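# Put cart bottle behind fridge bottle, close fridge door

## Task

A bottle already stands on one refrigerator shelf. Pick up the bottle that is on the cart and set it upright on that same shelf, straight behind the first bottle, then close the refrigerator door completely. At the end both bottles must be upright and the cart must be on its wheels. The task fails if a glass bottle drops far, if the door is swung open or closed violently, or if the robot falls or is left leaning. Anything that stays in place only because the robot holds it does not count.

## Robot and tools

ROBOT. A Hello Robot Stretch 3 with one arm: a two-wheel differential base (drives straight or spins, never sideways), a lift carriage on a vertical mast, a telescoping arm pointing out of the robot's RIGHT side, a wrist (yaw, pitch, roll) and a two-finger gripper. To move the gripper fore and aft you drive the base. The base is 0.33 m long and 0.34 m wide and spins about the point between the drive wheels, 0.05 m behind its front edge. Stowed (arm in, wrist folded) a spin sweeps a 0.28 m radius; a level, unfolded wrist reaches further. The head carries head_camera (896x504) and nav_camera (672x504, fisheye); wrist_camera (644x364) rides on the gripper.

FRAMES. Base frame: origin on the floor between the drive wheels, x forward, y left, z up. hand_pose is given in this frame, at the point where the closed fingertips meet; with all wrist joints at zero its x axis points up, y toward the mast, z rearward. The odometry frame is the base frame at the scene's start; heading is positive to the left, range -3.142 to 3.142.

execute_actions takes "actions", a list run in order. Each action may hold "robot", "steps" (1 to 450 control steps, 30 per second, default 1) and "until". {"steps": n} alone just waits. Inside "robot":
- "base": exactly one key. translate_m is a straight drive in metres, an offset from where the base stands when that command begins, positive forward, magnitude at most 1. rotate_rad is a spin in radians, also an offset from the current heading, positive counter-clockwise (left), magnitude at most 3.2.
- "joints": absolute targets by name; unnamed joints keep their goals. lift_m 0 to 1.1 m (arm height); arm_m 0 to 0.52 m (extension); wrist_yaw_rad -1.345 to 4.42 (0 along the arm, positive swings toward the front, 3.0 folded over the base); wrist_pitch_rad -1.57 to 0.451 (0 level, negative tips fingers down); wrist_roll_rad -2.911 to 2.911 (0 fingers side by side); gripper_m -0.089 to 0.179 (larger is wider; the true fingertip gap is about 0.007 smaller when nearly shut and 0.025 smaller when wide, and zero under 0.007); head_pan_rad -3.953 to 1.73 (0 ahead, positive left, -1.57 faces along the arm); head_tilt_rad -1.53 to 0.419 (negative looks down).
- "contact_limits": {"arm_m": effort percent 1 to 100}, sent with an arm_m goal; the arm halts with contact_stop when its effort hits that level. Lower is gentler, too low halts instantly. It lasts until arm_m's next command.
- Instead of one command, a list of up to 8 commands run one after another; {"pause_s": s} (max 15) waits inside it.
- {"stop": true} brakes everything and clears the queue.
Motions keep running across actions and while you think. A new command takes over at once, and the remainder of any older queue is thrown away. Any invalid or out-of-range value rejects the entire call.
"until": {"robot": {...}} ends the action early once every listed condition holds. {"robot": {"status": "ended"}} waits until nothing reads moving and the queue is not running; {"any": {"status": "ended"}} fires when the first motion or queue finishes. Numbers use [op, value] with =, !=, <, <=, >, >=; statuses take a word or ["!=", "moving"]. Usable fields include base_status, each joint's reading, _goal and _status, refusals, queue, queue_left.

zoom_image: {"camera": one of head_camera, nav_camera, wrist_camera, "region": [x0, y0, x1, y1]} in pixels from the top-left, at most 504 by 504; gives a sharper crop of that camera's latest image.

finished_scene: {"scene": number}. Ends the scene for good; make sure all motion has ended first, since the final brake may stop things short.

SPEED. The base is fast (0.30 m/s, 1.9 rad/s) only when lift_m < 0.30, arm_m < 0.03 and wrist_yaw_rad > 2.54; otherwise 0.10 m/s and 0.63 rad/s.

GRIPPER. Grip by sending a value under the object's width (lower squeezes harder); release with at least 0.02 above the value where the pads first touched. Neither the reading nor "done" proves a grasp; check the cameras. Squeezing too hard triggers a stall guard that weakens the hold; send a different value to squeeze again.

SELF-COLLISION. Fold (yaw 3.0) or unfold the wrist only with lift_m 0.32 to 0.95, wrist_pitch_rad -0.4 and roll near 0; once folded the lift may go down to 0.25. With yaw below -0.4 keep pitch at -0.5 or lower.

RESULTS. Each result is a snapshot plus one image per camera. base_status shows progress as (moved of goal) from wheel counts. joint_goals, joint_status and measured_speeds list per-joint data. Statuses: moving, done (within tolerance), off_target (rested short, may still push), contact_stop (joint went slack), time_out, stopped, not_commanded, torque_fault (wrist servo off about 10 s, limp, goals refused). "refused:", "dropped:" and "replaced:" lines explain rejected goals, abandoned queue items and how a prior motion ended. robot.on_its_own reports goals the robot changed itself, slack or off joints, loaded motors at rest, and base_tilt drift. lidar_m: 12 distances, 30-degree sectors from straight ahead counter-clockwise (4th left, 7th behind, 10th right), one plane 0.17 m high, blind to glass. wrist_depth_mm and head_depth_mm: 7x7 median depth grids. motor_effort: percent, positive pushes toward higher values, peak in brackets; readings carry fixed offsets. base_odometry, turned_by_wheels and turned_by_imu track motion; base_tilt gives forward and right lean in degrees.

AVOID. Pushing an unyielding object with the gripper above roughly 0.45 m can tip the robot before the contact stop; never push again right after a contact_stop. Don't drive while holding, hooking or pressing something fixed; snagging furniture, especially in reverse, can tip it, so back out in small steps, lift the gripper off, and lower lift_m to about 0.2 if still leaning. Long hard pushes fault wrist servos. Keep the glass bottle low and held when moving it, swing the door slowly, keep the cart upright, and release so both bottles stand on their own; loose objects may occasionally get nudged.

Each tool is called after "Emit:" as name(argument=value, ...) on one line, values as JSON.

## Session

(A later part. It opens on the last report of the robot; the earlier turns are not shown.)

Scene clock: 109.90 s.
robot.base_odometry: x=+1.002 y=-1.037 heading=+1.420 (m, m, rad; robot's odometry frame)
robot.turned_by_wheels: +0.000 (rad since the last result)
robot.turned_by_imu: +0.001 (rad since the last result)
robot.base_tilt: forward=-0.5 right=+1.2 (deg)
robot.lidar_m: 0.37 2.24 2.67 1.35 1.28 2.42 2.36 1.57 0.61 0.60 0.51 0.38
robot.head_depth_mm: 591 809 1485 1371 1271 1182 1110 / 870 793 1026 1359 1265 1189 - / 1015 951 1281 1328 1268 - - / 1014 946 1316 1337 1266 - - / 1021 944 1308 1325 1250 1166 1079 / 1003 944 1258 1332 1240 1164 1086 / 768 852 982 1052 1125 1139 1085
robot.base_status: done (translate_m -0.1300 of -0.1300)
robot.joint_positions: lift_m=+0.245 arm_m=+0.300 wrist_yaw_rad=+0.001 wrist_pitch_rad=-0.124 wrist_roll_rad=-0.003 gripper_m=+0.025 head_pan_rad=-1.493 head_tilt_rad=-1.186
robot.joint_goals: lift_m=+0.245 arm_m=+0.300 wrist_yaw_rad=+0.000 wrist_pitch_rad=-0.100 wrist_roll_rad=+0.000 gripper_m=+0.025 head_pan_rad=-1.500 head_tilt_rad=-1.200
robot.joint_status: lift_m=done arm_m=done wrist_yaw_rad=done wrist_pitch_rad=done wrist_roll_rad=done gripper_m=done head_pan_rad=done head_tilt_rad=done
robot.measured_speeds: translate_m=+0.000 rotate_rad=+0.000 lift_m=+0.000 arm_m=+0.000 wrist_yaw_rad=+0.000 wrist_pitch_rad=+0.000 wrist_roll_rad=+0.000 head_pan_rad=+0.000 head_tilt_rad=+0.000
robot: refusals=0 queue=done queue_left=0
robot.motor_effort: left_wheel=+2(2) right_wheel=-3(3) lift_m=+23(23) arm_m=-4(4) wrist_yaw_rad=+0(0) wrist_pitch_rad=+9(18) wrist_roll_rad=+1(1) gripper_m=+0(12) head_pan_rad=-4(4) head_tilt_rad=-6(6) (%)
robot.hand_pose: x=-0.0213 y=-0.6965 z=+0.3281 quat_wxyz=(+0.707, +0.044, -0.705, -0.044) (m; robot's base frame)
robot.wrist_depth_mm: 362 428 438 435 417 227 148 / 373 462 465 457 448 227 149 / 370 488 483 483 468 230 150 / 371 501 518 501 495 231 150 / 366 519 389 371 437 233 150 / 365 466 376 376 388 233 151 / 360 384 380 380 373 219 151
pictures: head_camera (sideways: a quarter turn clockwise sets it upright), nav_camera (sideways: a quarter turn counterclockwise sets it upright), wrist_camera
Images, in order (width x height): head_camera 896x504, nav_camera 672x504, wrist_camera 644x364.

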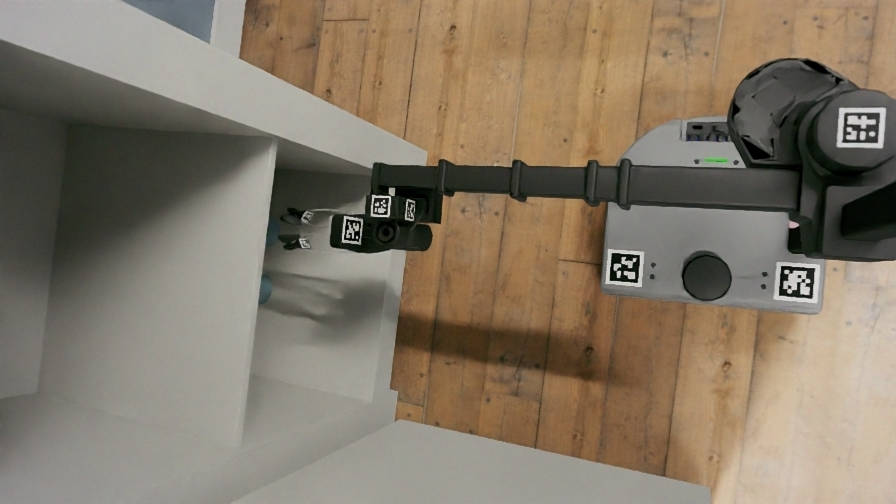

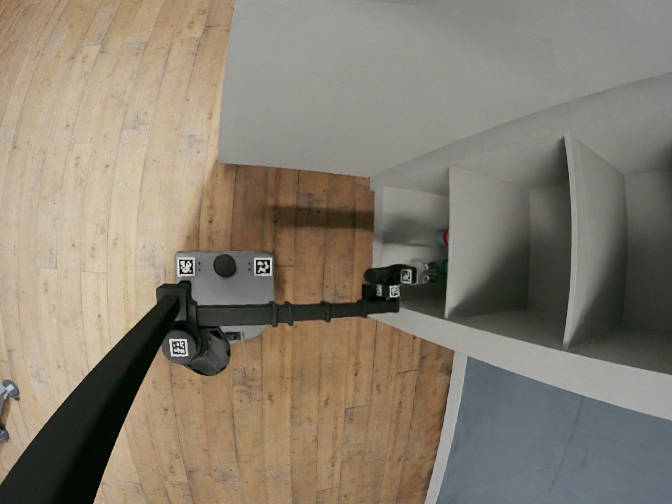

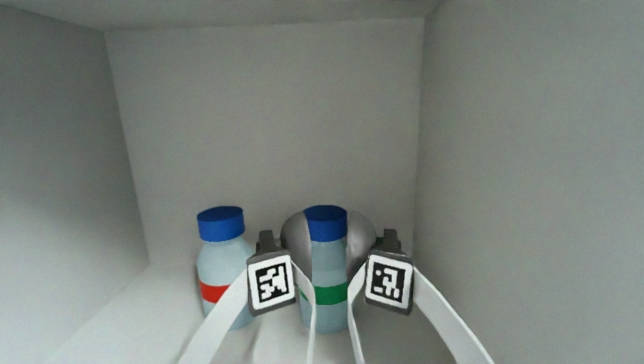

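Emit:
execute_actions(actions=[{"robot":{"base":{"translate_m":0.125},"joints":{"wrist_pitch_rad":-0.2,"lift_m":0.14,"gripper_m":0.105,"arm_m":0.38}},"steps":200,"until":{"robot":{"status":"ended"}}}])

Scene clock: 113.23 s.
robot.base_odometry: x=+1.020 y=-0.914 heading=+1.420 (m, m, rad; robot's odometry frame)
robot.turned_by_wheels: +0.000 (rad since the last result)
robot.turned_by_imu: +0.002 (rad since the last result)
robot.base_tilt: forward=-0.5 right=+1.3 (deg)
robot.lidar_m: 0.25 2.13 2.65 1.48 1.40 2.56 2.49 1.57 0.65 0.71 0.34 0.25
robot.head_depth_mm: 953 884 965 1366 1263 1183 1109 / 1015 958 1219 1331 1261 1190 1093 / 1019 952 1305 1328 1274 - - / 1015 945 1323 1332 1266 - 1073 / 993 931 1282 1332 1241 1164 1086 / 668 795 929 1036 1153 1148 1088 / 579 611 648 691 743 855 1080
robot.base_status: done (translate_m +0.1250 of +0.1250)
robot.joint_positions: lift_m=+0.140 arm_m=+0.380 wrist_yaw_rad=+0.000 wrist_pitch_rad=-0.215 wrist_roll_rad=-0.003 gripper_m=+0.105 head_pan_rad=-1.493 head_tilt_rad=-1.186
robot.joint_goals: lift_m=+0.140 arm_m=+0.380 wrist_yaw_rad=+0.000 wrist_pitch_rad=-0.200 wrist_roll_rad=+0.000 gripper_m=+0.105 head_pan_rad=-1.500 head_tilt_rad=-1.200
robot.joint_status: lift_m=done arm_m=done wrist_yaw_rad=done wrist_pitch_rad=done wrist_roll_rad=done gripper_m=done head_pan_rad=done head_tilt_rad=done
robot.measured_speeds: translate_m=+0.000 rotate_rad=+0.000 lift_m=+0.000 arm_m=+0.000 wrist_yaw_rad=+0.000 wrist_pitch_rad=+0.000 wrist_roll_rad=+0.000 head_pan_rad=+0.000 head_tilt_rad=+0.000
robot: refusals=0 queue=done queue_left=0
robot.motor_effort: left_wheel=+2(6) right_wheel=-3(5) lift_m=+22(22) arm_m=+4(9) wrist_yaw_rad=+0(0) wrist_pitch_rad=+6(7) wrist_roll_rad=+1(1) gripper_m=+0(80) head_pan_rad=-3(4) head_tilt_rad=-6(6) (%)
robot.hand_pose: x=-0.0214 y=-0.7699 z=+0.2006 quat_wxyz=(+0.704, +0.076, -0.702, -0.076) (m; robot's base frame)
robot.wrist_depth_mm: 233 324 371 367 364 359 303 / 231 323 391 377 374 373 306 / 231 323 417 263 400 382 305 / 233 318 436 273 390 375 306 / 229 301 349 287 309 298 295 / 230 254 249 250 245 252 240 / 209 207 205 203 200 199 197
pictures: head_camera (sideways: a quarter turn clockwise sets it upright), nav_camera (sideways: a quarter turn counterclockwise sets it upright), wrist_camera
Images, in order (width x height): head_camera 896x504, nav_camera 672x504, wrist_camera 644x364.

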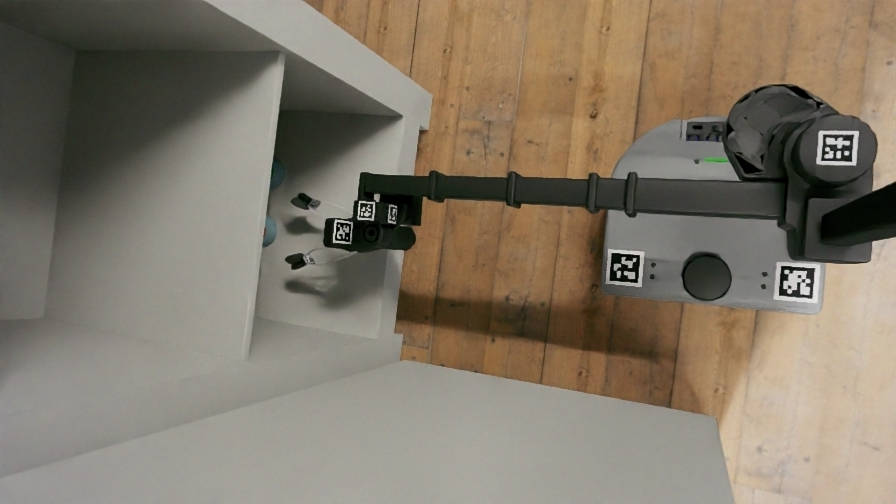

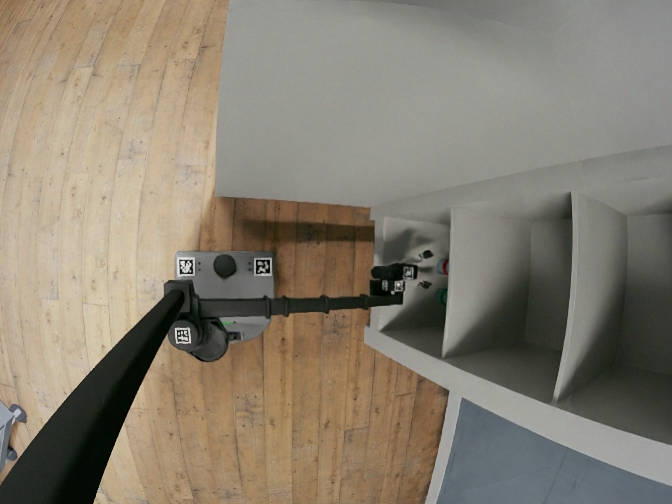

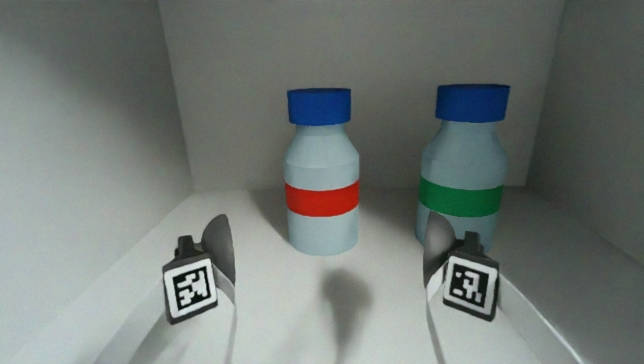

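Emit:
execute_actions(actions=[{"robot":[{"base":{"translate_m":0.006},"joints":{"arm_m":0.505}},{"joints":{"gripper_m":0.02}},{"joints":{"lift_m":0.175}},{"joints":{"arm_m":0.39}},{"base":{"translate_m":-0.133}},{"joints":{"lift_m":0.152}}],"steps":450,"until":{"robot":{"status":"ended"}}}])

Scene clock: 122.97 s.
robot.base_odometry: x=+1.001 y=-1.039 heading=+1.420 (m, m, rad; robot's odometry frame)
robot.turned_by_wheels: +0.000 (rad since the last result)
robot.turned_by_imu: +0.001 (rad since the last result)
robot.base_tilt: forward=-0.6 right=+1.4 (deg)
robot.lidar_m: 0.37 2.25 2.65 1.35 1.28 2.42 2.36 1.58 0.61 0.60 0.51 0.38
robot.head_depth_mm: 590 1291 1487 1367 1271 1179 1108 / 858 787 1028 1367 1263 1188 1093 / 1012 955 1167 1325 1262 - - / 1013 950 1298 1336 1262 - 1076 / 1022 943 1314 1322 1247 1162 1083 / 1002 949 1264 1335 1242 1157 1088 / 770 858 987 1060 1134 1138 1082
robot.base_status: done (translate_m -0.1330 of -0.1330)
robot.joint_positions: lift_m=+0.152 arm_m=+0.390 wrist_yaw_rad=-0.001 wrist_pitch_rad=-0.247 wrist_roll_rad=-0.003 gripper_m=+0.021 head_pan_rad=-1.493 head_tilt_rad=-1.186
robot.joint_goals: lift_m=+0.152 arm_m=+0.390 wrist_yaw_rad=+0.000 wrist_pitch_rad=-0.200 wrist_roll_rad=+0.000 gripper_m=+0.020 head_pan_rad=-1.500 head_tilt_rad=-1.200
robot.joint_status: lift_m=done arm_m=done wrist_yaw_rad=done wrist_pitch_rad=done wrist_roll_rad=done gripper_m=done head_pan_rad=done head_tilt_rad=done
robot.measured_speeds: translate_m=+0.000 rotate_rad=+0.000 lift_m=+0.000 arm_m=+0.000 wrist_yaw_rad=+0.000 wrist_pitch_rad=+0.000 wrist_roll_rad=+0.000 head_pan_rad=+0.000 head_tilt_rad=+0.000
robot: refusals=0 queue=done queue_left=0
robot.motor_effort: left_wheel=+2(6) right_wheel=-2(9) lift_m=+24(28) arm_m=-4(6) wrist_yaw_rad=+1(3) wrist_pitch_rad=+17(18) wrist_roll_rad=+1(1) gripper_m=-17(91) head_pan_rad=-3(3) head_tilt_rad=-6(6) (%)
robot.hand_pose: x=-0.0217 y=-0.7778 z=+0.2047 quat_wxyz=(+0.703, +0.087, -0.701, -0.088) (m; robot's base frame)
robot.wrist_depth_mm: 354 359 353 351 347 229 150 / 368 382 376 370 368 230 150 / 369 402 396 135 382 231 149 / 368 427 424 144 407 232 151 / 333 334 329 143 298 236 151 / 262 260 - 148 164 217 152 / 211 212 208 157 197 197 152
pictures: head_camera (sideways: a quarter turn clockwise sets it upright), nav_camera (sideways: a quarter turn counterclockwise sets it upright), wrist_camera
Images, in order (width x height): head_camera 896x504, nav_camera 672x504, wrist_camera 644x364.

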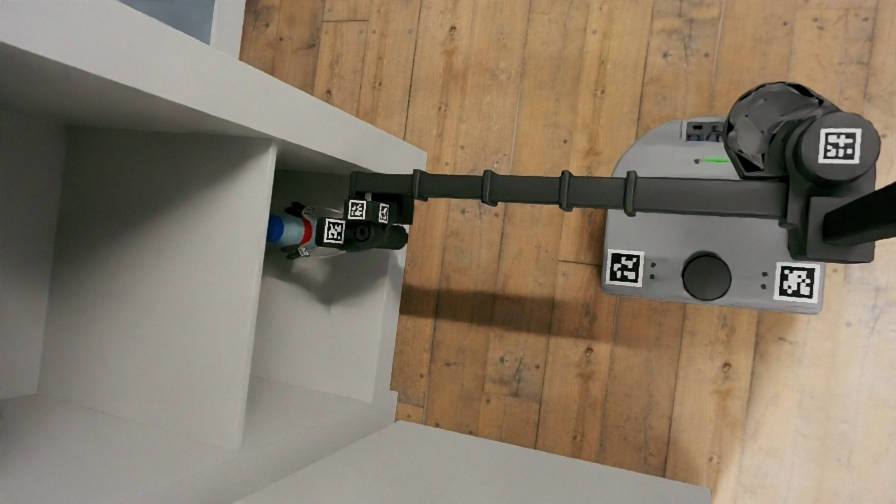

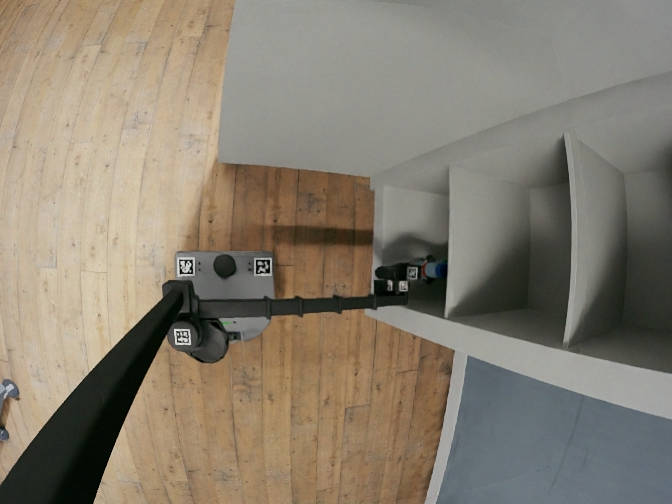

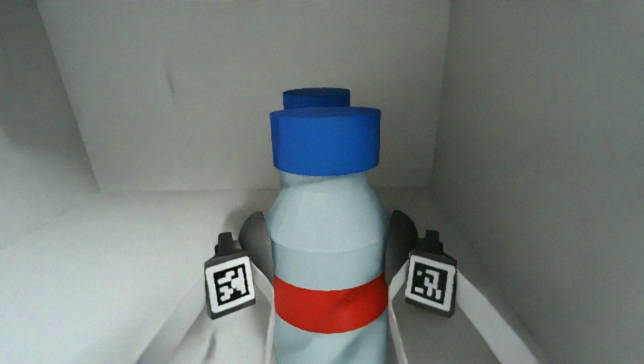

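Emit:
execute_actions(actions=[{"robot":[{"base":{"translate_m":0.008}},{"joints":{"lift_m":0.143}},{"joints":{"gripper_m":0.105}},{"joints":{"arm_m":0.0,"lift_m":0.2}}],"steps":450,"until":{"robot":{"status":"ended"}}},{"robot":[{"joints":{"lift_m":0.35,"wrist_pitch_rad":-0.4,"gripper_m":0.0}},{"joints":{"wrist_yaw_rad":3.0}},{"joints":{"lift_m":0.27},"base":{"rotate_rad":1.57}},{"base":{"translate_m":0.36}},{"base":{"rotate_rad":-1.57}},{"base":{"translate_m":0.8}},{"joints":{"lift_m":0.35}},{"joints":{"wrist_yaw_rad":0,"head_tilt_rad":-0.8,"head_pan_rad":-2.0}}],"steps":450,"until":{"robot":{"status":"ended"}}},{"steps":300,"until":{"robot":{"status":"ended"}}}])

Scene clock: 151.00 s.
robot.base_odometry: x=+0.767 y=-0.186 heading=+1.420 (m, m, rad; robot's odometry frame)
robot.turned_by_wheels: +0.000 (rad since the last result)
robot.turned_by_imu: +0.018 (rad since the last result)
robot.base_tilt: forward=-0.5 right=+1.4 (deg)
robot.lidar_m: 1.60 1.36 2.24 2.19 1.50 1.48 3.14 0.50 0.53 1.55 1.63 1.64
robot.head_depth_mm: 431 472 531 634 1478 1280 1125 / 524 569 599 661 825 1254 1122 / 624 691 771 872 1011 1197 1128 / 771 871 1009 1193 1394 1267 1145 / 1110 1312 1605 1679 1455 1253 1144 / 1331 1527 1771 1716 1441 1259 1097 / 1287 1462 1692 1693 1434 1242 1096
robot.base_status: done (translate_m +0.8000 of +0.8000)
robot.joint_positions: lift_m=+0.350 arm_m=+0.001 wrist_yaw_rad=+0.002 wrist_pitch_rad=-0.415 wrist_roll_rad=-0.002 gripper_m=+0.000 head_pan_rad=-1.993 head_tilt_rad=-0.804
robot.joint_goals: lift_m=+0.350 arm_m=+0.000 wrist_yaw_rad=+0.000 wrist_pitch_rad=-0.400 wrist_roll_rad=+0.000 gripper_m=+0.000 head_pan_rad=-2.000 head_tilt_rad=-0.800
robot.joint_status: lift_m=done arm_m=done wrist_yaw_rad=done wrist_pitch_rad=done wrist_roll_rad=done gripper_m=done head_pan_rad=done head_tilt_rad=done
robot.measured_speeds: translate_m=+0.000 rotate_rad=+0.000 lift_m=+0.000 arm_m=+0.000 wrist_yaw_rad=+0.000 wrist_pitch_rad=+0.000 wrist_roll_rad=+0.000 head_pan_rad=+0.000 head_tilt_rad=+0.000
robot: refusals=0 queue=done queue_left=0
robot.motor_effort: left_wheel=+2(10) right_wheel=-2(15) lift_m=+26(27) arm_m=-4(7) wrist_yaw_rad=-1(2) wrist_pitch_rad=+5(16) wrist_roll_rad=+1(1) gripper_m=-2(81) head_pan_rad=-3(34) head_tilt_rad=+1(22) (%)
robot.hand_pose: x=-0.0211 y=-0.3713 z=+0.3633 quat_wxyz=(+0.693, +0.146, -0.691, -0.145) (m; robot's base frame)
robot.wrist_depth_mm: - - - - - 712 424 / - - - - - 650 426 / - - - - - 646 427 / 958 951 940 898 913 650 427 / 741 728 743 762 704 662 424 / 629 613 605 - 593 579 430 / 524 510 513 506 509 499 424
pictures: head_camera (sideways: a quarter turn clockwise sets it upright), nav_camera (sideways: a quarter turn counterclockwise sets it upright), wrist_camera
Images, in order (width x height): head_camera 896x504, nav_camera 672x504, wrist_camera 644x364.

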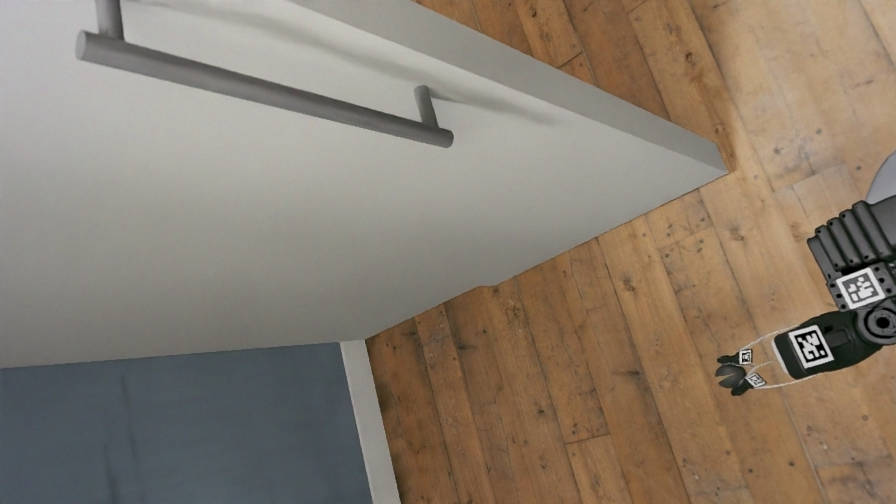

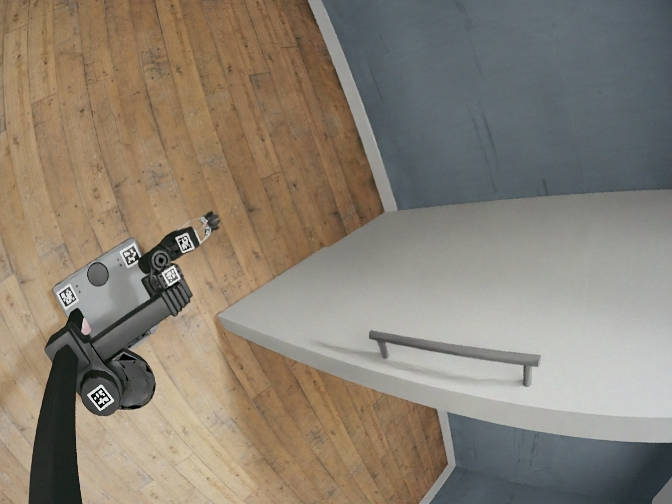

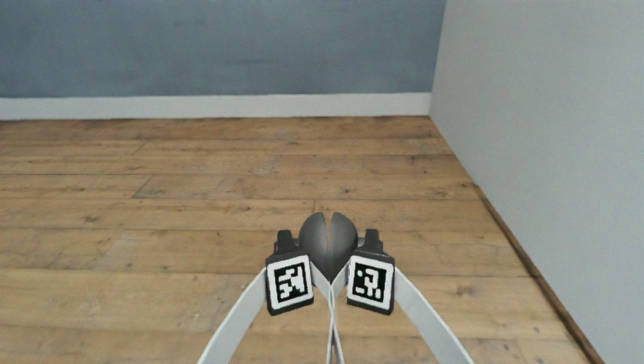

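Emit:
execute_actions(actions=[{"robot":{"joints":{"arm_m":0.22,"wrist_pitch_rad":-0.1,"head_pan_rad":-1.57},"base":{"translate_m":-0.78}},"steps":450,"until":{"robot":{"status":"ended"}}},{"robot":{"joints":{"arm_m":0.52},"contact_limits":{"arm_m":25}},"steps":300,"until":{"robot":{"status":"ended"}}}])

Scene clock: 162.93 s.
robot.base_odometry: x=+0.650 y=-0.957 heading=+1.420 (m, m, rad; robot's odometry frame)
robot.turned_by_wheels: +0.000 (rad since the last result)
robot.turned_by_imu: -0.005 (rad since the last result)
robot.base_tilt: forward=-0.6 right=+1.3 (deg)
robot.lidar_m: 2.38 2.08 2.28 1.09 0.90 2.44 2.37 2.05 0.91 0.88 0.93 2.25
robot.head_depth_mm: 1282 1471 1740 1775 1489 1283 1120 / 729 851 1699 1765 1483 1273 1118 / 740 851 1010 1226 1446 1256 1118 / 744 856 1012 1164 1430 1264 1107 / 745 857 1015 1233 1416 1259 1108 / 747 859 1023 1240 1419 1242 1095 / 750 864 1022 1612 1440 1246 1099
robot.base_status: done (translate_m -0.7800 of -0.7800)
robot.joint_positions: lift_m=+0.350 arm_m=+0.475 wrist_yaw_rad=-0.003 wrist_pitch_rad=-0.131 wrist_roll_rad=-0.001 gripper_m=+0.000 head_pan_rad=-1.576 head_tilt_rad=-0.802
robot.joint_goals: lift_m=+0.350 arm_m=+0.476 wrist_yaw_rad=+0.000 wrist_pitch_rad=-0.100 wrist_roll_rad=+0.000 gripper_m=+0.000 head_pan_rad=-1.570 head_tilt_rad=-0.800
robot.joint_status: lift_m=done arm_m=contact_stop wrist_yaw_rad=done wrist_pitch_rad=done wrist_roll_rad=done gripper_m=done head_pan_rad=done head_tilt_rad=done
robot.measured_speeds: translate_m=-0.001 rotate_rad=-0.002 lift_m=+0.001 arm_m=-0.024 wrist_yaw_rad=+0.020 wrist_pitch_rad=+0.048 wrist_roll_rad=+0.000 head_pan_rad=+0.000 head_tilt_rad=+0.000
robot: refusals=0 queue=dropped queue_left=0
robot.on_its_own: arm_m is slack since a contact_stop, until your next command for it (your +0.520 is given up)
robot.motor_effort: left_wheel=-2(18) right_wheel=+10(47) lift_m=+22(26) arm_m=+21(25) wrist_yaw_rad=+2(10) wrist_pitch_rad=+10(14) wrist_roll_rad=+0(1) gripper_m=-3(4) head_pan_rad=+3(31) head_tilt_rad=+0(1) (%)
robot.contact_limits: arm_m 25 (drawing in: default 31, maximum 51; extending or still: default 42, maximum 69)
robot.hand_pose: x=-0.0221 y=-0.8712 z=+0.4314 quat_wxyz=(+0.706, +0.046, -0.705, -0.048) (m; robot's base frame)
robot.wrist_depth_mm: 157 155 153 152 150 147 146 / 165 162 160 158 156 154 153 / 171 170 168 165 163 161 159 / 181 179 176 173 171 169 167 / 191 187 184 181 179 177 175 / 200 198 194 192 188 186 185 / 212 210 205 203 201 196 193
pictures: head_camera (sideways: a quarter turn clockwise sets it upright), nav_camera (sideways: a quarter turn counterclockwise sets it upright), wrist_camera
Images, in order (width x height): head_camera 896x504, nav_camera 672x504, wrist_camera 644x364.

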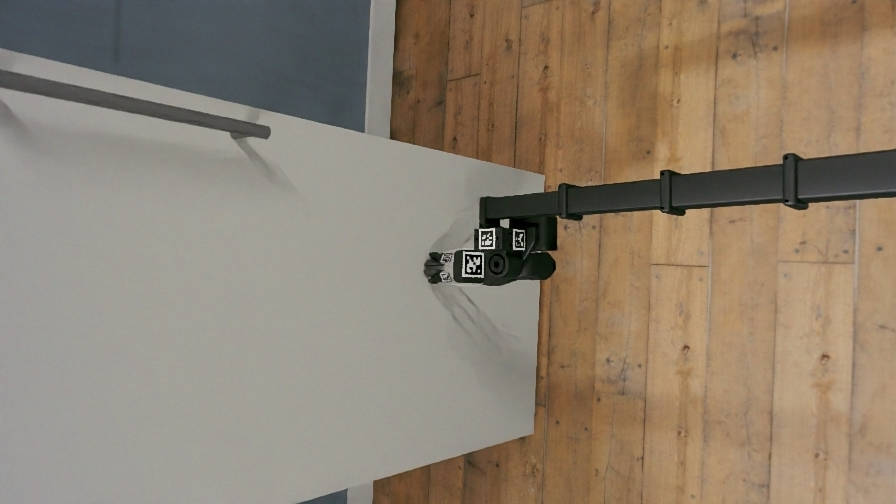

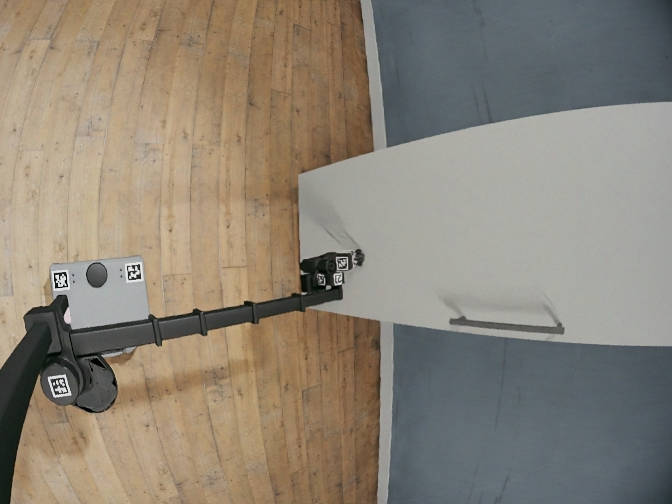

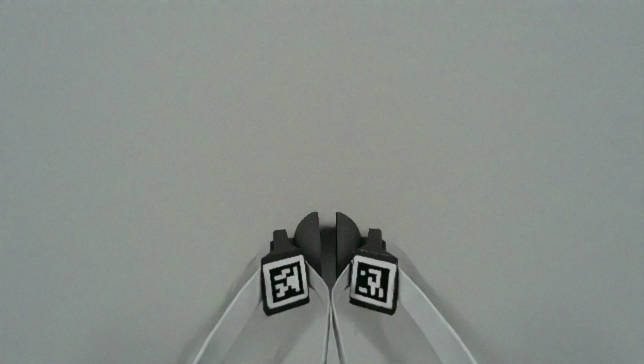

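Emit:
execute_actions(actions=[{"robot":{"joints":{"arm_m":0.4}},"steps":100,"until":{"robot":{"status":"ended"}}}])

Emit:
finished_scene(scene=1)

Scene clock: 165.27 s.
robot.base_odometry: x=+0.650 y=-0.957 heading=+1.420 (m, m, rad; robot's odometry frame)
robot.turned_by_wheels: +0.000 (rad since the last result)
robot.turned_by_imu: +0.001 (rad since the last result)
robot.base_tilt: forward=-0.5 right=+1.3 (deg)
robot.lidar_m: 2.39 2.07 2.28 1.09 0.89 2.43 2.37 2.05 0.91 0.88 0.93 2.25
robot.head_depth_mm: 1280 1466 1738 1769 1484 1285 1129 / 726 853 1697 1762 1473 1274 1122 / 741 857 1007 1230 1453 1259 1120 / 741 860 1011 1214 1405 1267 1109 / 742 860 1017 1233 1421 1257 1107 / 746 861 1021 1242 1430 1250 1098 / 749 863 1023 1613 1438 1242 1098
robot.base_status: done (translate_m -0.7800 of -0.7800)
robot.joint_positions: lift_m=+0.350 arm_m=+0.400 wrist_yaw_rad=-0.001 wrist_pitch_rad=-0.124 wrist_roll_rad=-0.001 gripper_m=+0.000 head_pan_rad=-1.576 head_tilt_rad=-0.802
robot.joint_goals: lift_m=+0.350 arm_m=+0.400 wrist_yaw_rad=+0.000 wrist_pitch_rad=-0.100 wrist_roll_rad=+0.000 gripper_m=+0.000 head_pan_rad=-1.570 head_tilt_rad=-0.800
robot.joint_status: lift_m=done arm_m=done wrist_yaw_rad=done wrist_pitch_rad=done wrist_roll_rad=done gripper_m=done head_pan_rad=done head_tilt_rad=done
robot.measured_speeds: translate_m=+0.000 rotate_rad=+0.000 lift_m=+0.000 arm_m=+0.000 wrist_yaw_rad=+0.000 wrist_pitch_rad=+0.000 wrist_roll_rad=+0.000 head_pan_rad=+0.000 head_tilt_rad=+0.000
robot: refusals=0 queue=done queue_left=0
robot.motor_effort: left_wheel=+1(2) right_wheel=-1(1) lift_m=+22(22) arm_m=-4(17) wrist_yaw_rad=+1(3) wrist_pitch_rad=+8(10) wrist_roll_rad=+0(1) gripper_m=-2(4) head_pan_rad=+3(2) head_tilt_rad=+0(0) (%)
robot.hand_pose: x=-0.0217 y=-0.7965 z=+0.4332 quat_wxyz=(+0.706, +0.044, -0.705, -0.044) (m; robot's base frame)
robot.wrist_depth_mm: 227 225 223 221 217 213 211 / 238 235 232 227 227 224 221 / 250 246 243 240 236 235 231 / 262 258 255 251 249 243 241 / 276 270 270 259 259 257 256 / 290 287 280 - 269 269 271 / 305 303 293 291 288 281 611
pictures: head_camera (sideways: a quarter turn clockwise sets it upright), nav_camera (sideways: a quarter turn counterclockwise sets it upright), wrist_camera
Images, in order (width x height): head_camera 896x504, nav_camera 672x504, wrist_camera 644x364.

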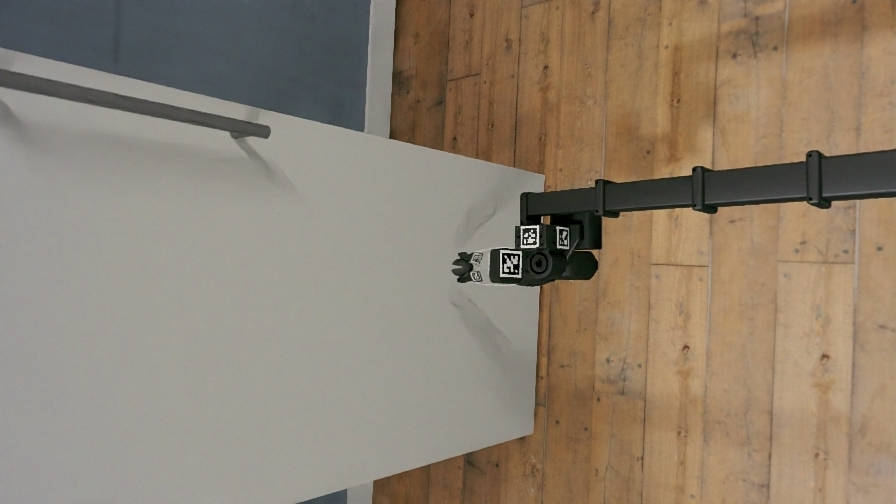

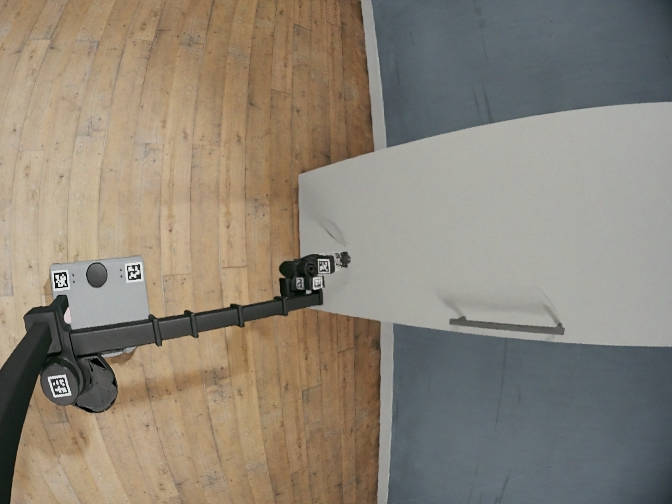

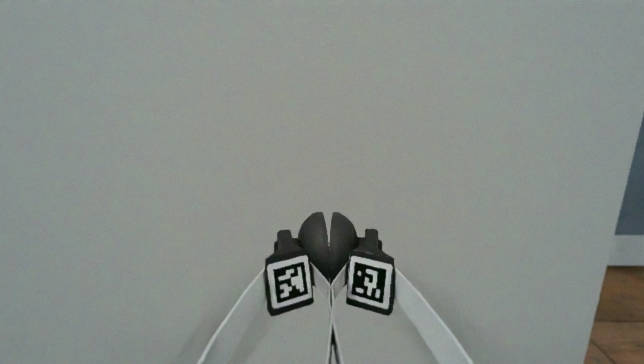

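The scene is finished: the task was done.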